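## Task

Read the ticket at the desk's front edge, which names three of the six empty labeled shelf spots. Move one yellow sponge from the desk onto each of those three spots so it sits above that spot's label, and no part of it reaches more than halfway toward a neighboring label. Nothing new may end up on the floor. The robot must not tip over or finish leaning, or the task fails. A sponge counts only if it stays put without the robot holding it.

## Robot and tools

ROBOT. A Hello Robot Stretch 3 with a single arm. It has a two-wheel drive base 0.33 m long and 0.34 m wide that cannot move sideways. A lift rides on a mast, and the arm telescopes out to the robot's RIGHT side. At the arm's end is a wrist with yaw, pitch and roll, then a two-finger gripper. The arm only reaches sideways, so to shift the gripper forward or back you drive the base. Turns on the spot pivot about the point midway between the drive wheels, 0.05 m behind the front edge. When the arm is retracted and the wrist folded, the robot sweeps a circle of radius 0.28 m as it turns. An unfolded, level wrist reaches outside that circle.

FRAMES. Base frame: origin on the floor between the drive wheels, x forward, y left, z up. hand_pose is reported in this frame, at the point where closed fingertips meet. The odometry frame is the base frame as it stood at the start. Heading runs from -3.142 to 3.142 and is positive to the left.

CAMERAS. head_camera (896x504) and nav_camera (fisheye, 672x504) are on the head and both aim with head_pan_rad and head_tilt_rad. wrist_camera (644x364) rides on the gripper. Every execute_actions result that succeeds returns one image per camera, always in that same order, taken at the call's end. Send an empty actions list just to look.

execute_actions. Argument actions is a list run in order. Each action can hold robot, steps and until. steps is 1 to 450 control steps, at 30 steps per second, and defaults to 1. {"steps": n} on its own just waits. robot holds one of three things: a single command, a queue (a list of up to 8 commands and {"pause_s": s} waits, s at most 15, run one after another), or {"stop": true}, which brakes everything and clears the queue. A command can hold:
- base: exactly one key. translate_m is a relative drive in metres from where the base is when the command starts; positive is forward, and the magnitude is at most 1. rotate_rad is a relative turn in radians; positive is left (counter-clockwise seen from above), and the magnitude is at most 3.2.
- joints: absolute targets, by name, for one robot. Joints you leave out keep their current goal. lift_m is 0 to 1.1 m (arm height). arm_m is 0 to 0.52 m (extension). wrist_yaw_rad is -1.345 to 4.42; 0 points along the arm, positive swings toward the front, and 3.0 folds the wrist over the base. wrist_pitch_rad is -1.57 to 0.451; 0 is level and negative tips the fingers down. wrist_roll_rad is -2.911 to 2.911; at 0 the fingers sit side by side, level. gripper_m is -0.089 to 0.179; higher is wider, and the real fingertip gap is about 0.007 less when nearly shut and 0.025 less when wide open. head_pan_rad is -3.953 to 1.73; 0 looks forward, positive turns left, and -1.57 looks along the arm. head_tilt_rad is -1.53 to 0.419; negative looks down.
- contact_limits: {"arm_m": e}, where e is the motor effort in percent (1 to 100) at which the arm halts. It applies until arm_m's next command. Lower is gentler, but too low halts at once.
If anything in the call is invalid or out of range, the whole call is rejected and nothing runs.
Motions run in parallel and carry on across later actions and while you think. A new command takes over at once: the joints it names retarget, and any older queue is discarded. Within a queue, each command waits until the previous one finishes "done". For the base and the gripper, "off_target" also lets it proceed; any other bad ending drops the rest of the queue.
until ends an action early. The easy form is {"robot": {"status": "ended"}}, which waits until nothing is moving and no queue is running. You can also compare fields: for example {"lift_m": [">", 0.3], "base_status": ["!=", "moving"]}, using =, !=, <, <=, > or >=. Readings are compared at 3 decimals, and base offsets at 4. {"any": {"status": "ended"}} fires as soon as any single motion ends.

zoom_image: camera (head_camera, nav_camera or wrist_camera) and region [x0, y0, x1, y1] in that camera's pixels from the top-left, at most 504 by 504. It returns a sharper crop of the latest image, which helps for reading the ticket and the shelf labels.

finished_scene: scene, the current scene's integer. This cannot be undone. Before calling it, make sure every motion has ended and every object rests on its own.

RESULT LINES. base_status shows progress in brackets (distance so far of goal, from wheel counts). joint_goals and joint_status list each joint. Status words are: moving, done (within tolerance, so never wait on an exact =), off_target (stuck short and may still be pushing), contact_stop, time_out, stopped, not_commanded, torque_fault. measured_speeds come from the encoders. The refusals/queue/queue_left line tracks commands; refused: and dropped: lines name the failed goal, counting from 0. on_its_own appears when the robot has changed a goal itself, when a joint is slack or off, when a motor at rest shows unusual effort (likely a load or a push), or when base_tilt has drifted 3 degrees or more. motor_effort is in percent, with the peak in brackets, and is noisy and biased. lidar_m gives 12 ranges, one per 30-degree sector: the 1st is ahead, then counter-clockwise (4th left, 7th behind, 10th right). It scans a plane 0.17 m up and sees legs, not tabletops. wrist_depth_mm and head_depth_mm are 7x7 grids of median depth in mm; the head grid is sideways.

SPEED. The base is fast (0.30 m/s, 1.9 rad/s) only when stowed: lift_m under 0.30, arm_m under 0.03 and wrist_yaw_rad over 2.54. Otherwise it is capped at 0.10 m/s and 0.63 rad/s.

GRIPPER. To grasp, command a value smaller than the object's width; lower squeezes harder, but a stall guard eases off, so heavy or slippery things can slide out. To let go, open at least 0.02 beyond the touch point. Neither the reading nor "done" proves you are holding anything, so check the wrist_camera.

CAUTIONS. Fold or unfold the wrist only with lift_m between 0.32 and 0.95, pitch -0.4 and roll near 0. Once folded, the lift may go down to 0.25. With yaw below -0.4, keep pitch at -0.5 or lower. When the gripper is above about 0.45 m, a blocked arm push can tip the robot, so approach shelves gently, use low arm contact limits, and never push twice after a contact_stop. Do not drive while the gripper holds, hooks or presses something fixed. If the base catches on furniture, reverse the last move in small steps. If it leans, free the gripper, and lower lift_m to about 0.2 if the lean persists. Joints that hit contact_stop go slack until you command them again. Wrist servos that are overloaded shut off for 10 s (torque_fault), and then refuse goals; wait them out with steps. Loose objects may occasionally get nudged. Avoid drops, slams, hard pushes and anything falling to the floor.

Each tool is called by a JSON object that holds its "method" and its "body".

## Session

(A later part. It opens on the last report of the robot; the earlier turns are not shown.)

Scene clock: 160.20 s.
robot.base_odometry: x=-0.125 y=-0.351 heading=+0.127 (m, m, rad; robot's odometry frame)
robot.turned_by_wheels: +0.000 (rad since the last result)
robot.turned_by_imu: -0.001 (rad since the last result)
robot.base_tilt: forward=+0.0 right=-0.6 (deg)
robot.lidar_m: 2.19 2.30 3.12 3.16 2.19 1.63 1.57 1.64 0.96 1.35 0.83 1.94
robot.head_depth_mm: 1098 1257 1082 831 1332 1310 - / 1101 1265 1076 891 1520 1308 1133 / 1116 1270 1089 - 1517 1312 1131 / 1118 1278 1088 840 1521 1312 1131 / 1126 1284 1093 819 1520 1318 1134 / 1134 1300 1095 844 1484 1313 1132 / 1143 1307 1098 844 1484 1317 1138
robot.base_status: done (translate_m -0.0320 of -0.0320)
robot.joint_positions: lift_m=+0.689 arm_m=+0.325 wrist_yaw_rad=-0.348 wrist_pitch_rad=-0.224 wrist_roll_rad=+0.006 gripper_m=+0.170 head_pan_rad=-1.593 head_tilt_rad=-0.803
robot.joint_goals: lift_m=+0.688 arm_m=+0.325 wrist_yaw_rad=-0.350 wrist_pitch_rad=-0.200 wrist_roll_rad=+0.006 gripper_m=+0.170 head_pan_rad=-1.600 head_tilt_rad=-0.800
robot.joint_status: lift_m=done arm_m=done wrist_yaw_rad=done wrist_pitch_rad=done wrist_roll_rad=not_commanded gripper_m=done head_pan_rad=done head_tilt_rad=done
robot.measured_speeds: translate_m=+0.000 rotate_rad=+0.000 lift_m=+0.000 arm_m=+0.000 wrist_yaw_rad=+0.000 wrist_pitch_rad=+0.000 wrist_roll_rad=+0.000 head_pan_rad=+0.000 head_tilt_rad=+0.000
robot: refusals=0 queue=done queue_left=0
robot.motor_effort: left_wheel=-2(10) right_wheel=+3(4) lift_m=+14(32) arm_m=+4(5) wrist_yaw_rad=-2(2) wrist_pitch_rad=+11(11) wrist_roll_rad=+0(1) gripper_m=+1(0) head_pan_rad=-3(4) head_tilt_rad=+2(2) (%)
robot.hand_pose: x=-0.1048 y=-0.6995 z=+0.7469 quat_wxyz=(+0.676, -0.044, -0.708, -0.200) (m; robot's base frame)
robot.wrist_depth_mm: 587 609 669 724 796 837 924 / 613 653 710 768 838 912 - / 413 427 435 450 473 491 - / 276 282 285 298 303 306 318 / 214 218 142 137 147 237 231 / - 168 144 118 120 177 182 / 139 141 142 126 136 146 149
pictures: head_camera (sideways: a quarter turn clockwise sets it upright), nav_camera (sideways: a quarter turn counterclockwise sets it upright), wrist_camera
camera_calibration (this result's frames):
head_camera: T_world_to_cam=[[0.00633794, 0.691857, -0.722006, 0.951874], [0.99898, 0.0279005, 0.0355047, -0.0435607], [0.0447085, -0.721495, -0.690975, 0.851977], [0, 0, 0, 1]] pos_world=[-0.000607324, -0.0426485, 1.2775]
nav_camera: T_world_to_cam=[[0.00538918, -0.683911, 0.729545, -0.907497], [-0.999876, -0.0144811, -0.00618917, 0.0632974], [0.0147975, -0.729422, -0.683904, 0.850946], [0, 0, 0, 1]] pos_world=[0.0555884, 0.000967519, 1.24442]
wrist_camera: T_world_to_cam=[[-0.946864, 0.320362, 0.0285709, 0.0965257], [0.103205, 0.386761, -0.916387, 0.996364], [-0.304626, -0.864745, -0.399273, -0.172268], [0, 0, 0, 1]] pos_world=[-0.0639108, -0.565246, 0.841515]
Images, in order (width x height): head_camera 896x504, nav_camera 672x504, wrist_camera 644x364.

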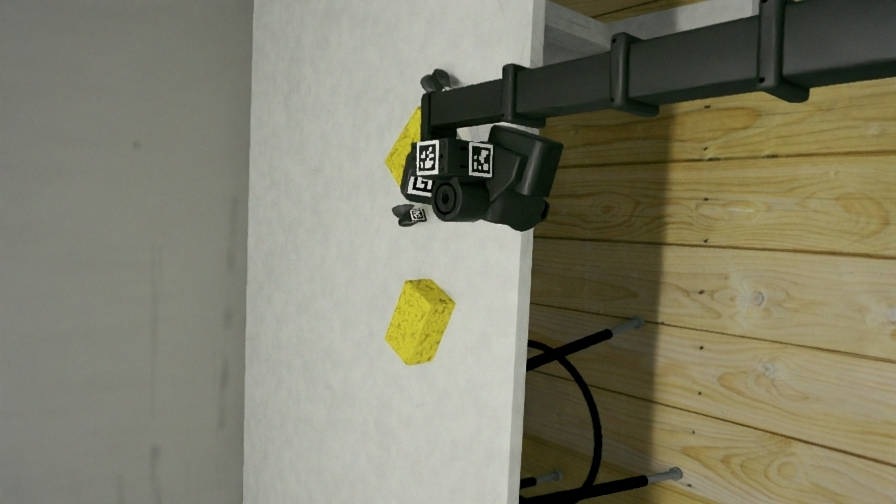

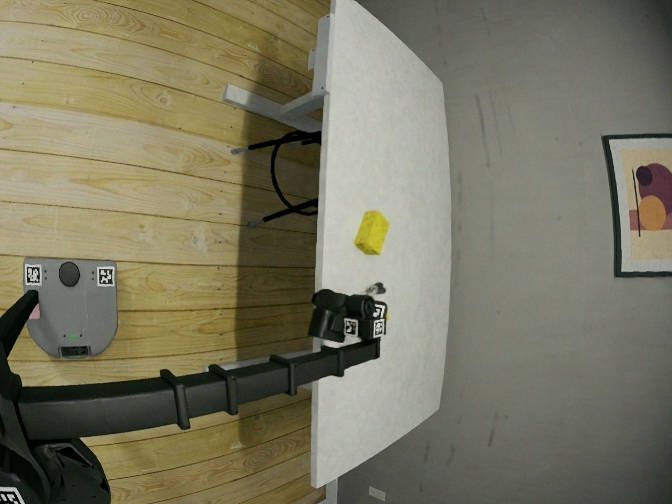

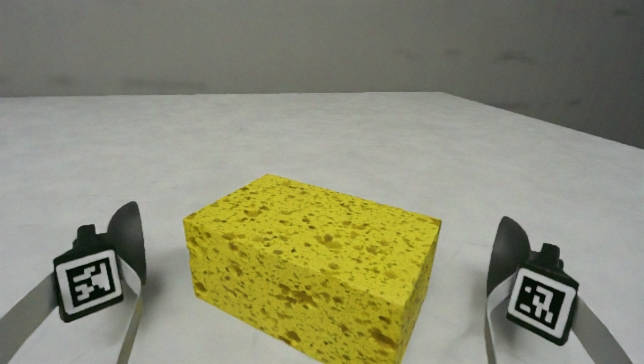

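{"method": "execute_actions", "body": {"actions": [{"robot":[{"joints":{"gripper_m":0.065}},{"joints":{"lift_m":0.715}}],"steps":300,"until":{"robot":{"lift_m":[">",0.705]}}},{"robot":{"joints":{"arm_m":0.0}},"steps":200,"until":{"robot":{"arm_m":["<",0.2]}}}]}}

{"method": "execute_actions", "body": {"actions": [{"steps":200,"until":{"robot":{"arm_m":["<",0.16]}}},{"robot":{"base":{"rotate_rad":1.779}},"steps":200,"until":{"robot":{"arm_m":["<",0.05]}}},{"robot":{"joints":{"wrist_pitch_rad":-0.4,"wrist_yaw_rad":2.7,"lift_m":0.28}},"steps":200,"until":{"robot":{"base_status":["!=","moving"]}}},{"robot":{"base":{"translate_m":1.0}},"steps":300,"until":{"robot":{"translate_m":[">",0.82]}}},{"robot":{"base":{"translate_m":1.0}},"steps":300,"until":{"robot":{"translate_m":[">",0.82]}}},{"robot":{"base":{"translate_m":0.97}},"steps":300,"until":{"robot":{"base_status":["!=","moving"]}}},{"robot":{"base":{"rotate_rad":1.337},"joints":{"head_tilt_rad":-0.9}},"steps":300,"until":{"robot":{"rotate_rad":[">",0.9]}}},{"robot":{"joints":{"lift_m":0.465}},"steps":200,"until":{"robot":{"lift_m":[">",0.33]}}},{"robot":{"joints":{"wrist_yaw_rad":0.0}},"steps":200,"until":{"robot":{"wrist_yaw_rad":["<",1.5]}}},{"robot":{"joints":{"wrist_pitch_rad":-0.2}},"steps":200,"until":{"robot":{"status":"ended"}}}]}}

Scene clock: 164.07 s.
robot.base_odometry: x=-0.125 y=-0.351 heading=+0.127 (m, m, rad; robot's odometry frame)
robot.turned_by_wheels: +0.000 (rad since the last result)
robot.turned_by_imu: -0.001 (rad since the last result)
robot.base_tilt: forward=+0.0 right=-0.4 (deg)
robot.lidar_m: 2.19 2.30 3.11 3.17 2.19 1.62 1.57 1.64 0.96 1.34 0.83 1.94
robot.head_depth_mm: 1095 1249 1080 833 1326 - - / 1100 1269 1083 841 - 1274 1121 / 1116 1267 1084 854 - 1304 1125 / 1122 1281 1088 837 1522 1309 1131 / 1128 1290 1095 821 1523 1308 1129 / 1131 1295 1099 844 1488 1316 1135 / 1149 1305 1099 840 1488 1318 1136
robot.base_status: done (translate_m -0.0320 of -0.0320)
robot.joint_positions: lift_m=+0.714 arm_m=+0.198 wrist_yaw_rad=-0.348 wrist_pitch_rad=-0.224 wrist_roll_rad=+0.006 gripper_m=+0.065 head_pan_rad=-1.593 head_tilt_rad=-0.803
robot.joint_goals: lift_m=+0.715 arm_m=+0.000 wrist_yaw_rad=-0.350 wrist_pitch_rad=-0.200 wrist_roll_rad=+0.006 gripper_m=+0.065 head_pan_rad=-1.600 head_tilt_rad=-0.800
robot.joint_status: lift_m=moving arm_m=moving wrist_yaw_rad=done wrist_pitch_rad=done wrist_roll_rad=not_commanded gripper_m=done head_pan_rad=done head_tilt_rad=done
robot.measured_speeds: translate_m=+0.000 rotate_rad=+0.000 lift_m=+0.000 arm_m=-0.140 wrist_yaw_rad=+0.000 wrist_pitch_rad=+0.000 wrist_roll_rad=+0.000 head_pan_rad=+0.000 head_tilt_rad=+0.000
robot: refusals=0 queue=running queue_left=0
robot.motor_effort: left_wheel=-2(2) right_wheel=+2(3) lift_m=+32(33) arm_m=-3(4) wrist_yaw_rad=-2(2) wrist_pitch_rad=+11(11) wrist_roll_rad=+0(0) gripper_m=+1(100) head_pan_rad=-2(3) head_tilt_rad=+2(2) (%)
robot.hand_pose: x=-0.1049 y=-0.5731 z=+0.7728 quat_wxyz=(+0.676, -0.044, -0.708, -0.200) (m; robot's base frame)
robot.wrist_depth_mm: 700 723 788 850 907 - - / 752 761 799 896 957 - - / 504 523 537 553 579 593 - / 338 343 309 309 366 376 386 / 254 257 276 266 286 274 282 / 202 209 201 211 - 218 218 / 169 171 173 175 177 180 193
pictures: head_camera (sideways: a quarter turn clockwise sets it upright), nav_camera (sideways: a quarter turn counterclockwise sets it upright), wrist_camera
camera_calibration (this result's frames):
head_camera: T_world_to_cam=[[0.00633794, 0.691858, -0.722006, 0.951874], [0.99898, 0.0279005, 0.0355047, -0.0435607], [0.0447085, -0.721495, -0.690975, 0.851977], [0, 0, 0, 1]] pos_world=[-0.000607324, -0.0426485, 1.2775]
nav_camera: T_world_to_cam=[[0.00538918, -0.683911, 0.729545, -0.907497], [-0.999876, -0.0144811, -0.00618917, 0.0632974], [0.0147975, -0.729421, -0.683905, 0.850946], [0, 0, 0, 1]] pos_world=[0.0555884, 0.000967526, 1.24442]
wrist_camera: T_world_to_cam=[[-0.946786, 0.320592, 0.0285693, 0.0553843], [0.1033, 0.386734, -0.916387, 0.971261], [-0.304835, -0.864672, -0.399272, -0.0526176], [0, 0, 0, 1]] pos_world=[-0.0639341, -0.438872, 0.86746]
Images, in order (width x height): head_camera 896x504, nav_camera 672x504, wrist_camera 644x364.

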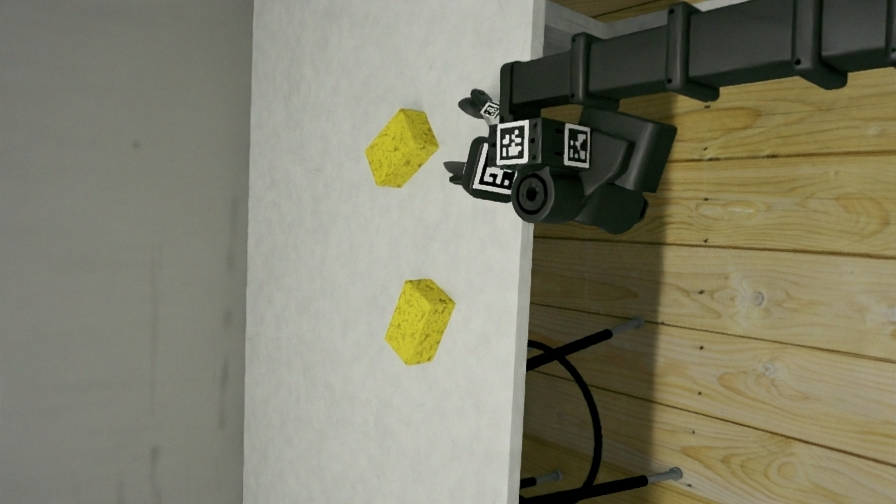

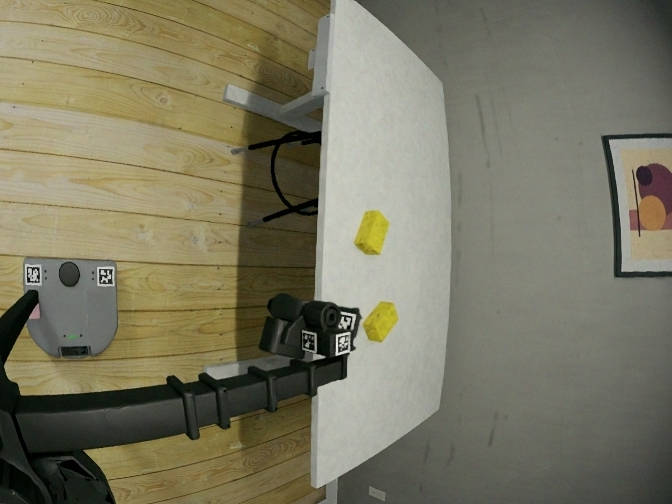

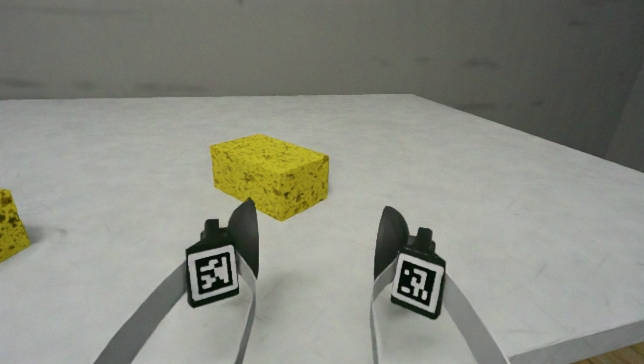

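Scene clock: 183.43 s.
robot.base_odometry: x=-0.985 y=+2.118 heading=-3.041 (m, m, rad; robot's odometry frame)
robot.turned_by_wheels: +3.116 (rad since the last result)
robot.turned_by_imu: +3.104 (rad since the last result)
robot.base_tilt: forward=+0.0 right=-0.7 (deg)
robot.lidar_m: 0.98 1.02 1.38 3.45 3.79 2.91 2.38 1.16 0.71 0.84 0.67 1.02
robot.head_depth_mm: 690 808 962 1092 1098 1229 1100 / 692 809 964 1097 1263 1232 1147 / 695 809 962 1101 1263 1253 - / 698 813 959 1095 1266 1247 1106 / 700 811 962 1099 1273 1239 1104 / 705 814 960 1100 1152 1245 1105 / 705 813 911 931 1385 1270 1111
robot.base_status: done (rotate_rad +1.3369 of +1.3370)
robot.joint_positions: lift_m=+0.464 arm_m=+0.000 wrist_yaw_rad=+0.004 wrist_pitch_rad=-0.226 wrist_roll_rad=+0.006 gripper_m=+0.065 head_pan_rad=-1.593 head_tilt_rad=-0.889
robot.joint_goals: lift_m=+0.465 arm_m=+0.000 wrist_yaw_rad=+0.000 wrist_pitch_rad=-0.200 wrist_roll_rad=+0.006 gripper_m=+0.065 head_pan_rad=-1.600 head_tilt_rad=-0.900
robot.joint_status: lift_m=done arm_m=done wrist_yaw_rad=done wrist_pitch_rad=done wrist_roll_rad=not_commanded gripper_m=done head_pan_rad=done head_tilt_rad=done
robot.measured_speeds: translate_m=+0.000 rotate_rad=+0.000 lift_m=+0.000 arm_m=+0.000 wrist_yaw_rad=+0.000 wrist_pitch_rad=+0.000 wrist_roll_rad=+0.000 head_pan_rad=+0.000 head_tilt_rad=+0.000
robot: refusals=0 queue=done queue_left=0
robot.motor_effort: left_wheel=-3(13) right_wheel=+2(10) lift_m=+32(33) arm_m=-3(5) wrist_yaw_rad=-3(5) wrist_pitch_rad=+12(13) wrist_roll_rad=+0(0) gripper_m=+1(1) head_pan_rad=-5(3) head_tilt_rad=-7(21) (%)
robot.hand_pose: x=-0.0206 y=-0.3896 z=+0.5224 quat_wxyz=(+0.701, +0.081, -0.704, -0.079) (m; robot's base frame)
robot.wrist_depth_mm: 459 538 527 531 526 527 461 / 457 556 571 567 568 564 459 / 463 485 592 584 588 585 454 / 376 383 397 410 409 381 413 / 470 644 706 692 695 577 428 / 474 647 698 721 - 668 464 / 507 587 614 619 630 593 523
pictures: head_camera (sideways: a quarter turn clockwise sets it upright), nav_camera (sideways: a quarter turn counterclockwise sets it upright), wrist_camera
camera_calibration (this result's frames):
head_camera: T_world_to_cam=[[0.0077003, 0.751304, -0.659912, 0.870948], [0.998908, 0.0246393, 0.0397076, -0.0490277], [0.0460922, -0.659496, -0.750293, 0.929114], [0, 0, 0, 1]] pos_world=[-0.000557366, -0.040391, 1.2738]
nav_camera: T_world_to_cam=[[0.0040117, -0.744036, 0.668128, -0.827452], [-0.999861, -0.0137869, -0.00934973, 0.0674111], [0.016168, -0.667998, -0.743988, 0.929079], [0, 0, 0, 1]] pos_world=[0.0557, 0.00589876, 1.2447]
wrist_camera: T_world_to_cam=[[-0.999275, -0.0251838, 0.028536, -0.0522953], [-0.0362355, 0.400203, -0.91571, 0.66413], [0.0116408, -0.91608, -0.400826, 0.0190872], [0, 0, 0, 1]] pos_world=[-0.0284145, -0.249619, 0.617294]
Images, in order (width x height): head_camera 896x504, nav_camera 672x504, wrist_camera 644x364.

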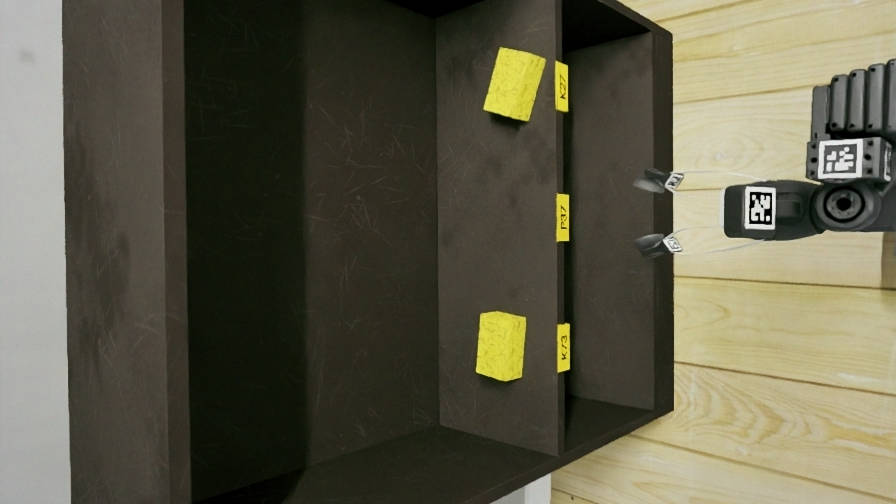

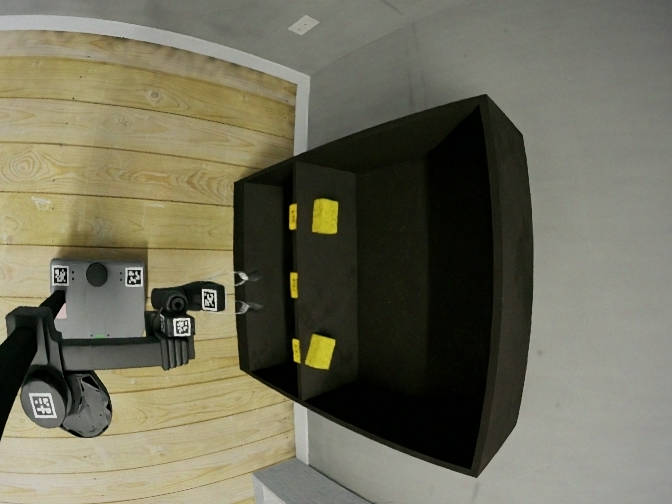

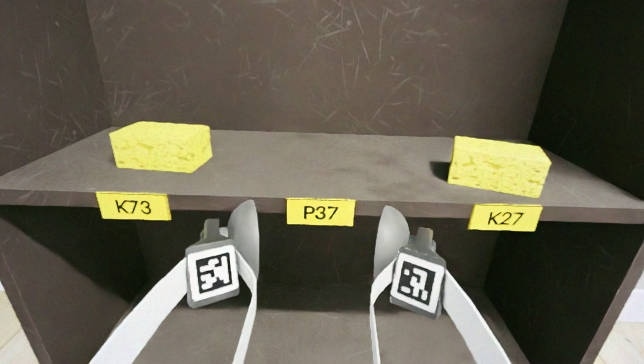

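{"method": "execute_actions", "body": {"actions": [{"robot":{"base":{"rotate_rad":1.947},"joints":{"wrist_pitch_rad":-0.4,"wrist_yaw_rad":2.7,"lift_m":0.33,"gripper_m":0.07}},"steps":200,"until":{"robot":{"wrist_yaw_rad":[">",2.5]}}},{"robot":{"joints":{"lift_m":0.28}},"steps":200,"until":{"robot":{"base_status":["!=","moving"]}}},{"robot":{"base":{"translate_m":1.0}},"steps":300,"until":{"robot":{"translate_m":[">",0.89]}}},{"robot":{"base":{"translate_m":1.0}},"steps":300,"until":{"robot":{"translate_m":[">",0.89]}}},{"robot":{"base":{"translate_m":1.0}},"steps":300,"until":{"robot":{"base_status":["!=","moving"]}}},{"robot":{"base":{"rotate_rad":0.824},"joints":{"head_pan_rad":-1.6,"head_tilt_rad":-0.8,"lift_m":0.70}},"steps":200,"until":{"robot":{"lift_m":[">",0.33]}}},{"robot":{"joints":{"wrist_yaw_rad":0,"gripper_m":0.17}},"steps":200,"until":{"robot":{"wrist_yaw_rad":["<",1.5]}}},{"robot":{"joints":{"wrist_pitch_rad":-0.2}},"steps":200,"until":{"robot":{"lift_m":[">",0.69]}}},{"robot":{"joints":{"arm_m":0.18}},"steps":200,"until":{"robot":{"status":"ended"}}}]}}

Scene clock: 205.47 s.
robot.base_odometry: x=+0.296 y=-0.359 heading=-0.270 (m, m, rad; robot's odometry frame)
robot.turned_by_wheels: +2.771 (rad since the last result)
robot.turned_by_imu: +2.761 (rad since the last result)
robot.base_tilt: forward=+0.0 right=-0.5 (deg)
robot.lidar_m: 1.80 1.79 1.97 2.94 3.49 2.47 1.99 1.98 1.14 0.74 0.65 0.92
robot.head_depth_mm: 1268 1401 1082 859 1519 1347 - / 1217 1370 1084 834 - 1274 1115 / 1173 1326 1086 822 - 1282 1130 / 1143 1293 1092 825 1479 1318 1131 / 1097 1236 1090 836 1144 1316 1129 / 1057 1199 1096 840 745 1284 1128 / 1023 1146 1098 844 704 1291 1131
robot.base_status: done (rotate_rad +0.8239 of +0.8240)
robot.joint_positions: lift_m=+0.699 arm_m=+0.180 wrist_yaw_rad=+0.002 wrist_pitch_rad=-0.224 wrist_roll_rad=+0.006 gripper_m=+0.170 head_pan_rad=-1.593 head_tilt_rad=-0.803
robot.joint_goals: lift_m=+0.700 arm_m=+0.180 wrist_yaw_rad=+0.000 wrist_pitch_rad=-0.200 wrist_roll_rad=+0.006 gripper_m=+0.170 head_pan_rad=-1.600 head_tilt_rad=-0.800
robot.joint_status: lift_m=done arm_m=done wrist_yaw_rad=done wrist_pitch_rad=done wrist_roll_rad=not_commanded gripper_m=done head_pan_rad=done head_tilt_rad=done
robot.measured_speeds: translate_m=+0.000 rotate_rad=+0.000 lift_m=+0.000 arm_m=+0.000 wrist_yaw_rad=+0.000 wrist_pitch_rad=+0.000 wrist_roll_rad=+0.000 head_pan_rad=+0.000 head_tilt_rad=+0.000
robot: refusals=0 queue=done queue_left=0
robot.motor_effort: left_wheel=-3(12) right_wheel=+2(9) lift_m=+32(33) arm_m=+4(6) wrist_yaw_rad=-2(2) wrist_pitch_rad=+11(11) wrist_roll_rad=+0(0) gripper_m=+0(100) head_pan_rad=-3(4) head_tilt_rad=+2(17) (%)
robot.hand_pose: x=-0.0210 y=-0.5692 z=+0.7578 quat_wxyz=(+0.701, +0.080, -0.704, -0.079) (m; robot's base frame)
robot.wrist_depth_mm: 669 727 792 875 963 - - / 700 749 824 884 969 - - / 447 462 483 506 468 390 560 / 308 309 251 238 330 338 342 / 228 236 236 240 241 261 251 / - 184 187 190 192 194 202 / 152 154 155 158 159 172 -
pictures: head_camera (sideways: a quarter turn clockwise sets it upright), nav_camera (sideways: a quarter turn counterclockwise sets it upright), wrist_camera
camera_calibration (this result's frames):
head_camera: T_world_to_cam=[[0.00636589, 0.691882, -0.721982, 0.951843], [0.998981, 0.0278597, 0.0355065, -0.0435629], [0.0446805, -0.721473, -0.691, 0.85201], [0, 0, 0, 1]] pos_world=[-0.000608993, -0.0426474, 1.2775]
nav_camera: T_world_to_cam=[[0.00536155, -0.683937, 0.729522, -0.907466], [-0.999877, -0.0144413, -0.00619044, 0.0632991], [0.0147691, -0.729399, -0.68393, 0.850979], [0, 0, 0, 1]] pos_world=[0.0555885, 0.000967537, 1.24442]
wrist_camera: T_world_to_cam=[[-0.99931, -0.0237147, 0.0285737, -0.0630755], [-0.0356644, 0.398716, -0.916381, 0.951221], [0.0103389, -0.916768, -0.399287, -0.0526512], [0, 0, 0, 1]] pos_world=[-0.0285629, -0.429032, 0.85246]
Images, in order (width x height): head_camera 896x504, nav_camera 672x504, wrist_camera 644x364.

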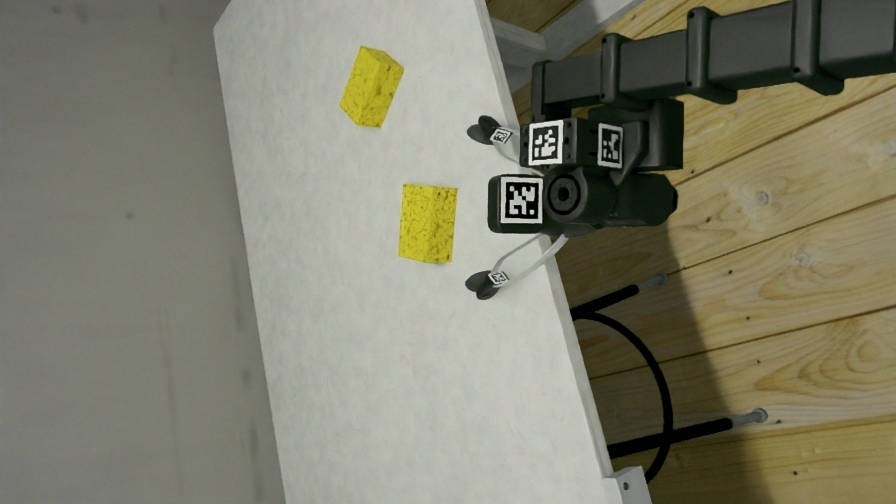

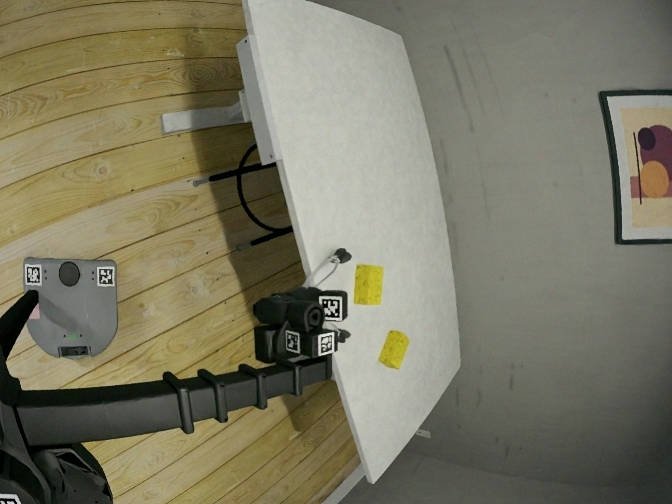

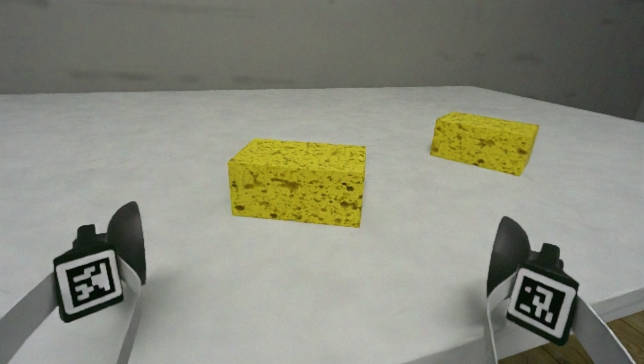

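{"method": "execute_actions", "body": {"actions": [{"robot":{"base":{"translate_m":0.02},"joints":{"arm_m":0.21}},"steps":300,"until":{"robot":{"base_status":["!=","moving"]}}},{"robot":[{"joints":{"arm_m":0.295,"lift_m":0.688}},{"joints":{"gripper_m":0.065}},{"joints":{"lift_m":0.715}}],"steps":300,"until":{"robot":{"status":"ended"}}}]}}

Scene clock: 211.77 s.
robot.base_odometry: x=+0.315 y=-0.365 heading=-0.270 (m, m, rad; robot's odometry frame)
robot.turned_by_wheels: +0.000 (rad since the last result)
robot.turned_by_imu: -0.002 (rad since the last result)
robot.base_tilt: forward=+0.2 right=-0.6 (deg)
robot.lidar_m: 1.78 1.77 1.95 2.93 3.49 2.50 2.01 2.00 1.15 0.74 0.63 0.91
robot.head_depth_mm: 1264 1395 1073 862 1524 - - / 1216 1372 1081 887 1502 1314 1122 / 1166 1305 1076 - 1508 1317 1129 / 1128 1278 1085 811 1462 1316 1134 / 1085 1228 1087 840 742 1313 1128 / 1047 1187 1096 845 723 1261 1130 / 1014 1152 1104 842 685 1288 1135
robot.base_status: done (translate_m +0.0200 of +0.0200)
robot.joint_positions: lift_m=+0.714 arm_m=+0.295 wrist_yaw_rad=+0.002 wrist_pitch_rad=-0.224 wrist_roll_rad=+0.006 gripper_m=+0.066 head_pan_rad=-1.593 head_tilt_rad=-0.803
robot.joint_goals: lift_m=+0.715 arm_m=+0.295 wrist_yaw_rad=+0.000 wrist_pitch_rad=-0.200 wrist_roll_rad=+0.006 gripper_m=+0.065 head_pan_rad=-1.600 head_tilt_rad=-0.800
robot.joint_status: lift_m=done arm_m=done wrist_yaw_rad=done wrist_pitch_rad=done wrist_roll_rad=not_commanded gripper_m=done head_pan_rad=done head_tilt_rad=done
robot.measured_speeds: translate_m=+0.000 rotate_rad=+0.000 lift_m=+0.000 arm_m=+0.000 wrist_yaw_rad=+0.000 wrist_pitch_rad=+0.000 wrist_roll_rad=+0.000 head_pan_rad=+0.000 head_tilt_rad=+0.000
robot: refusals=0 queue=done queue_left=0
robot.motor_effort: left_wheel=-3(6) right_wheel=+2(6) lift_m=+32(33) arm_m=+4(4) wrist_yaw_rad=-1(2) wrist_pitch_rad=+11(11) wrist_roll_rad=+0(0) gripper_m=-23(100) head_pan_rad=-4(4) head_tilt_rad=+2(2) (%)
robot.hand_pose: x=-0.0210 y=-0.6842 z=+0.7728 quat_wxyz=(+0.701, +0.080, -0.704, -0.079) (m; robot's base frame)
robot.wrist_depth_mm: 587 625 685 758 814 923 - / 615 663 718 784 906 976 - / 500 521 532 561 572 587 620 / 338 346 352 358 363 291 268 / 252 271 135 137 140 273 254 / 203 - 136 130 125 221 221 / - 170 166 142 138 175 180
pictures: head_camera (sideways: a quarter turn clockwise sets it upright), nav_camera (sideways: a quarter turn counterclockwise sets it upright), wrist_camera
camera_calibration (this result's frames):
head_camera: T_world_to_cam=[[0.0063658, 0.691882, -0.721982, 0.951843], [0.998981, 0.0278598, 0.0355065, -0.0435629], [0.0446806, -0.721473, -0.691, 0.85201], [0, 0, 0, 1]] pos_world=[-0.000608988, -0.0426474, 1.2775]
nav_camera: T_world_to_cam=[[0.00536163, -0.683937, 0.729522, -0.907466], [-0.999877, -0.0144414, -0.00619044, 0.0632991], [0.0147692, -0.729399, -0.68393, 0.850979], [0, 0, 0, 1]] pos_world=[0.0555885, 0.000967546, 1.24442]
wrist_camera: T_world_to_cam=[[-0.99931, -0.0237083, 0.0285762, -0.0662306], [-0.035663, 0.398615, -0.916425, 1.01081], [0.010336, -0.916812, -0.399186, -0.152201], [0, 0, 0, 1]] pos_world=[-0.0285633, -0.544033, 0.867465]
Images, in order (width x height): head_camera 896x504, nav_camera 672x504, wrist_camera 644x364.

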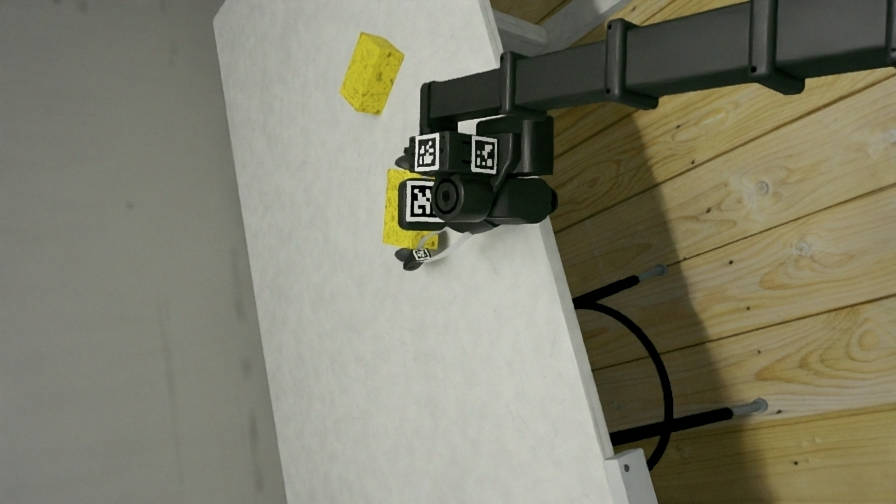

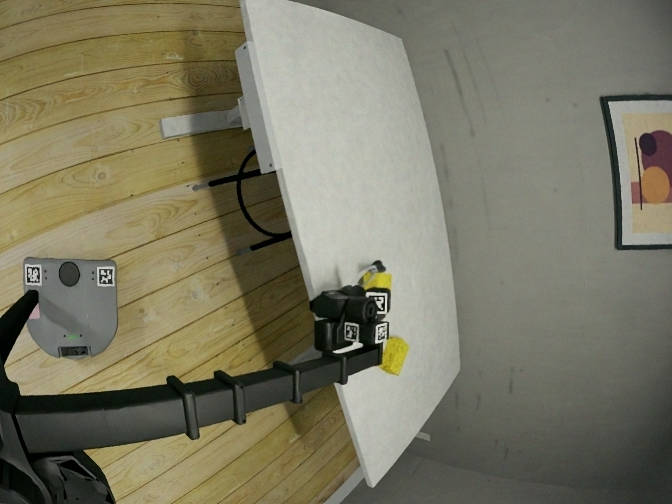

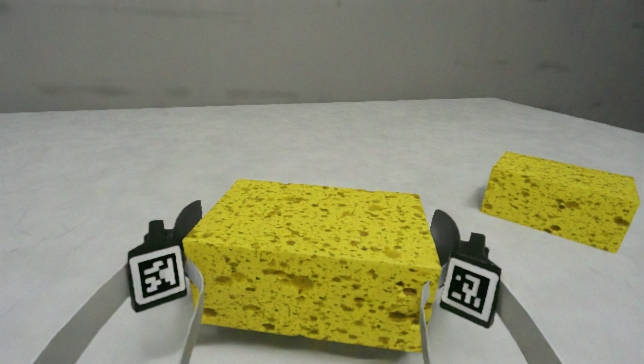

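{"method": "execute_actions", "body": {"actions": [{"robot":{"base":{"rotate_rad":2.325},"joints":{"arm_m":0.0}},"steps":200,"until":{"robot":{"arm_m":["<",0.06],"rotate_rad":[">",1.0]}}},{"robot":{"joints":{"wrist_pitch_rad":-0.4,"wrist_yaw_rad":2.7,"lift_m":0.28}},"steps":200,"until":{"robot":{"base_status":["!=","moving"]}}},{"robot":{"base":{"translate_m":1.0}},"steps":300,"until":{"robot":{"translate_m":[">",0.9]}}},{"robot":{"base":{"translate_m":1.0}},"steps":300,"until":{"robot":{"translate_m":[">",0.9]}}},{"robot":{"base":{"translate_m":1.0}},"steps":300,"until":{"robot":{"base_status":["!=","moving"]}}},{"robot":{"base":{"rotate_rad":1.187},"joints":{"head_tilt_rad":-0.9}},"steps":300,"until":{"robot":{"rotate_rad":[">",0.7]}}},{"robot":{"joints":{"lift_m":0.465}},"steps":200,"until":{"robot":{"lift_m":[">",0.33]}}},{"robot":{"joints":{"wrist_yaw_rad":0.0}},"steps":200,"until":{"robot":{"wrist_yaw_rad":["<",1.5]}}},{"robot":{"joints":{"wrist_pitch_rad":-0.2}},"steps":200,"until":{"robot":{"status":"ended"}}}]}}

Scene clock: 233.03 s.
robot.base_odometry: x=-0.991 y=+2.119 heading=-3.041 (m, m, rad; robot's odometry frame)
robot.turned_by_wheels: +3.512 (rad since the last result)
robot.turned_by_imu: +3.500 (rad since the last result)
robot.base_tilt: forward=+0.0 right=-0.7 (deg)
robot.lidar_m: 0.97 1.01 1.36 3.44 4.04 2.91 2.39 1.18 0.72 0.84 0.67 1.01
robot.head_depth_mm: 695 807 958 1095 1122 1226 1098 / 695 809 958 1093 1260 1232 1139 / 697 812 964 1100 1012 1212 - / 699 812 960 1099 1259 1242 1102 / 699 813 960 1103 1269 1245 1111 / 705 812 962 1107 1111 1245 1106 / 704 806 910 908 1409 1269 1104
robot.base_status: done (rotate_rad +1.1869 of +1.1870)
robot.joint_positions: lift_m=+0.464 arm_m=+0.000 wrist_yaw_rad=+0.004 wrist_pitch_rad=-0.227 wrist_roll_rad=+0.006 gripper_m=+0.066 head_pan_rad=-1.593 head_tilt_rad=-0.889
robot.joint_goals: lift_m=+0.465 arm_m=+0.000 wrist_yaw_rad=+0.000 wrist_pitch_rad=-0.200 wrist_roll_rad=+0.006 gripper_m=+0.065 head_pan_rad=-1.600 head_tilt_rad=-0.900
robot.joint_status: lift_m=done arm_m=done wrist_yaw_rad=done wrist_pitch_rad=done wrist_roll_rad=not_commanded gripper_m=done head_pan_rad=done head_tilt_rad=done
robot.measured_speeds: translate_m=+0.000 rotate_rad=+0.000 lift_m=+0.000 arm_m=+0.000 wrist_yaw_rad=+0.000 wrist_pitch_rad=+0.000 wrist_roll_rad=+0.000 head_pan_rad=+0.000 head_tilt_rad=+0.000
robot: refusals=0 queue=done queue_left=0
robot.motor_effort: left_wheel=-3(14) right_wheel=+2(10) lift_m=+32(33) arm_m=-4(2) wrist_yaw_rad=-3(3) wrist_pitch_rad=+13(12) wrist_roll_rad=+0(0) gripper_m=-23(23) head_pan_rad=-3(2) head_tilt_rad=-6(22) (%)
robot.hand_pose: x=-0.0206 y=-0.3895 z=+0.5220 quat_wxyz=(+0.701, +0.081, -0.704, -0.079) (m; robot's base frame)
robot.wrist_depth_mm: 447 527 530 538 543 533 480 / 449 578 572 571 570 567 467 / 443 522 591 601 586 586 465 / 376 381 393 403 407 387 423 / 464 592 135 138 139 564 438 / 453 - 136 130 126 600 462 / 591 592 580 143 139 596 508
pictures: head_camera (sideways: a quarter turn clockwise sets it upright), nav_camera (sideways: a quarter turn counterclockwise sets it upright), wrist_camera
camera_calibration (this result's frames):
head_camera: T_world_to_cam=[[0.00771622, 0.751303, -0.659913, 0.870949], [0.998908, 0.0246182, 0.0397075, -0.0490276], [0.0460782, -0.659499, -0.750292, 0.929113], [0, 0, 0, 1]] pos_world=[-0.000558224, -0.040391, 1.2738]
nav_camera: T_world_to_cam=[[0.00399593, -0.744035, 0.668129, -0.827453], [-0.999862, -0.0137657, -0.00934968, 0.0674111], [0.0161538, -0.667999, -0.743987, 0.929078], [0, 0, 0, 1]] pos_world=[0.0557001, 0.00589762, 1.2447]
wrist_camera: T_world_to_cam=[[-0.999275, -0.0252276, 0.0285155, -0.0522889], [-0.0362514, 0.401547, -0.915121, 0.663965], [0.011636, -0.915491, -0.402171, 0.0199817], [0, 0, 0, 1]] pos_world=[-0.0284138, -0.249639, 0.617135]
Images, in order (width x height): head_camera 896x504, nav_camera 672x504, wrist_camera 644x364.

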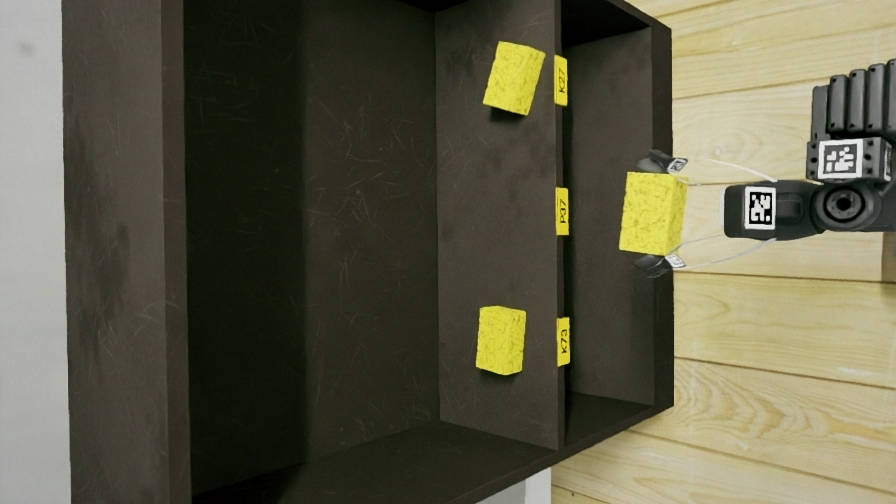

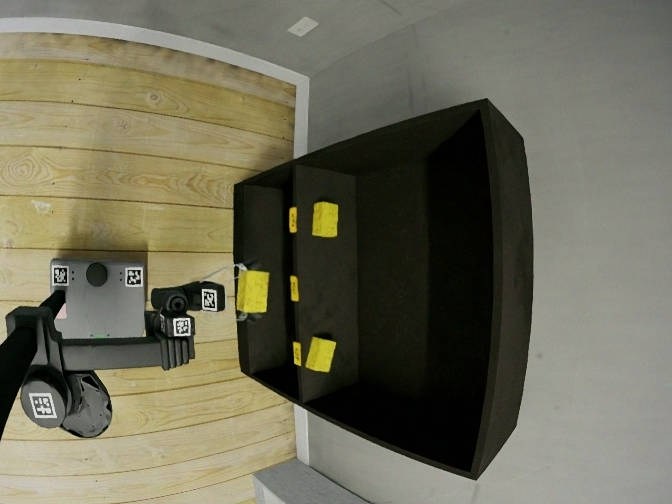

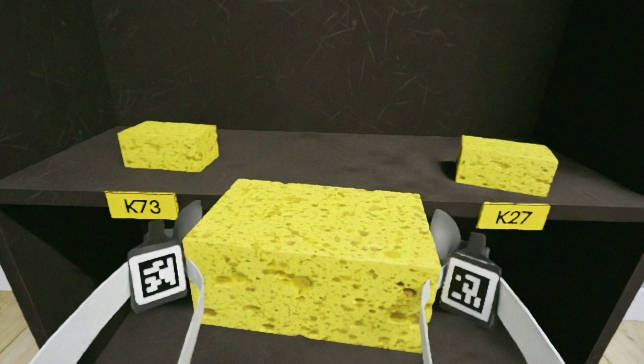

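{"method": "execute_actions", "body": {"actions": [{"robot":[{"joints":{"arm_m":0.275}},{"joints":{"lift_m":0.427}},{"joints":{"gripper_m":0.15}},{"joints":{"arm_m":0.14}}],"steps":400,"until":{"robot":{"status":"ended"}}}]}}

Scene clock: 240.80 s.
robot.base_odometry: x=-0.991 y=+2.119 heading=-3.041 (m, m, rad; robot's odometry frame)
robot.turned_by_wheels: +0.000 (rad since the last result)
robot.turned_by_imu: -0.002 (rad since the last result)
robot.base_tilt: forward=+0.1 right=-0.8 (deg)
robot.lidar_m: 0.97 1.01 1.36 3.45 4.03 2.93 2.39 1.18 0.72 0.84 0.67 1.02
robot.head_depth_mm: 690 810 962 1090 1120 1233 1097 / 697 812 960 1092 1258 1253 - / 697 813 959 1101 1017 - 1104 / 701 812 959 1106 1016 1242 1104 / 701 807 964 1103 1265 1240 1108 / 703 807 959 1109 1113 1249 1104 / 706 809 913 903 1413 1268 1109
robot.base_status: done (rotate_rad +1.1869 of +1.1870)
robot.joint_positions: lift_m=+0.428 arm_m=+0.140 wrist_yaw_rad=+0.002 wrist_pitch_rad=-0.224 wrist_roll_rad=+0.006 gripper_m=+0.150 head_pan_rad=-1.593 head_tilt_rad=-0.889
robot.joint_goals: lift_m=+0.427 arm_m=+0.140 wrist_yaw_rad=+0.000 wrist_pitch_rad=-0.200 wrist_roll_rad=+0.006 gripper_m=+0.150 head_pan_rad=-1.600 head_tilt_rad=-0.900
robot.joint_status: lift_m=done arm_m=done wrist_yaw_rad=done wrist_pitch_rad=done wrist_roll_rad=not_commanded gripper_m=done head_pan_rad=done head_tilt_rad=done
robot.measured_speeds: translate_m=+0.000 rotate_rad=+0.000 lift_m=+0.000 arm_m=+0.000 wrist_yaw_rad=+0.000 wrist_pitch_rad=+0.000 wrist_roll_rad=+0.000 head_pan_rad=+0.000 head_tilt_rad=+0.000
robot: refusals=0 queue=done queue_left=0
robot.motor_effort: left_wheel=-3(2) right_wheel=+2(2) lift_m=+14(32) arm_m=-3(5) wrist_yaw_rad=-1(3) wrist_pitch_rad=+11(12) wrist_roll_rad=+0(0) gripper_m=+1(96) head_pan_rad=-3(3) head_tilt_rad=-6(7) (%)
robot.hand_pose: x=-0.0210 y=-0.5297 z=+0.4857 quat_wxyz=(+0.701, +0.080, -0.704, -0.079) (m; robot's base frame)
robot.wrist_depth_mm: 410 409 400 409 404 410 411 / 427 435 431 439 430 432 433 / 288 415 451 447 444 451 434 / 269 270 301 259 302 293 247 / 222 236 227 232 236 254 246 / 416 578 576 581 567 - 233 / 507 560 574 569 580 564 422
pictures: head_camera (sideways: a quarter turn clockwise sets it upright), nav_camera (sideways: a quarter turn counterclockwise sets it upright), wrist_camera
camera_calibration (this result's frames):
head_camera: T_world_to_cam=[[0.00771631, 0.751302, -0.659913, 0.870949], [0.998908, 0.0246181, 0.0397075, -0.0490276], [0.0460781, -0.659499, -0.750292, 0.929113], [0, 0, 0, 1]] pos_world=[-0.000558229, -0.040391, 1.2738]
nav_camera: T_world_to_cam=[[0.00399585, -0.744035, 0.668129, -0.827453], [-0.999862, -0.0137656, -0.00934967, 0.0674111], [0.0161537, -0.667999, -0.743987, 0.929078], [0, 0, 0, 1]] pos_world=[0.0557001, 0.00589761, 1.2447]
wrist_camera: T_world_to_cam=[[-0.999313, -0.0236043, 0.0285714, -0.0543367], [-0.035624, 0.399234, -0.916157, 0.686312], [0.0102186, -0.916545, -0.3998, -0.124724], [0, 0, 0, 1]] pos_world=[-0.0285757, -0.389597, 0.580457]
Images, in order (width x height): head_camera 896x504, nav_camera 672x504, wrist_camera 644x364.

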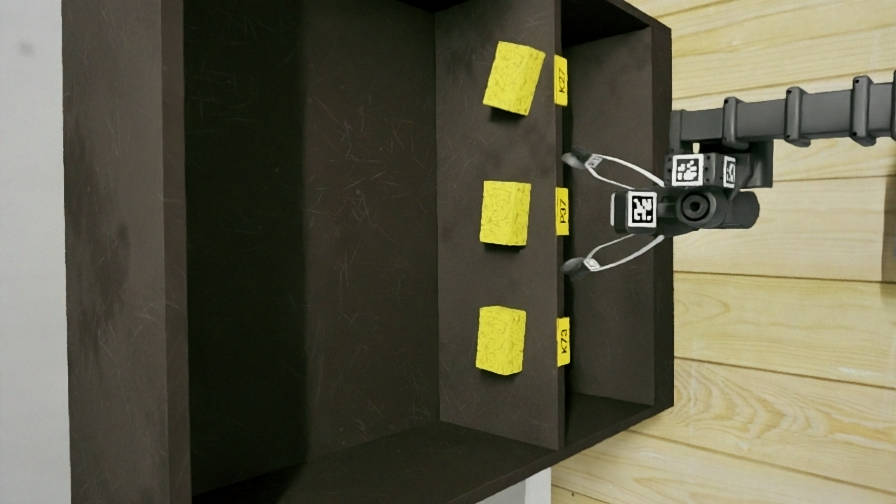

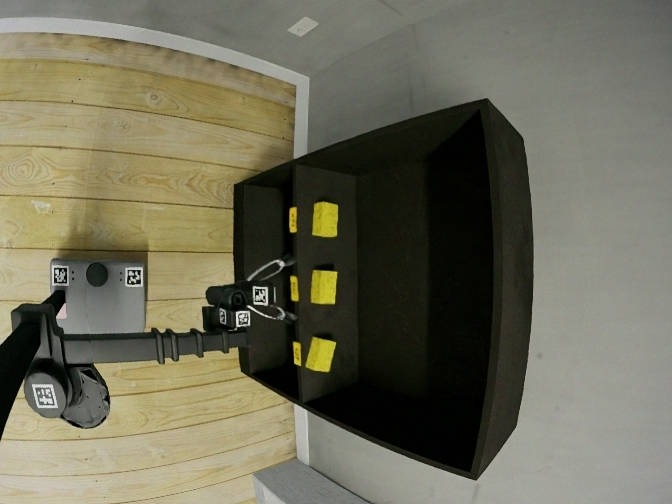

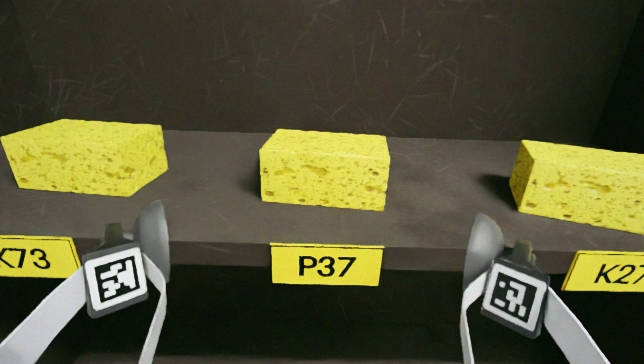

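{"method": "finished_scene", "body": {"scene": 1}}

The scene is finished: the task was done.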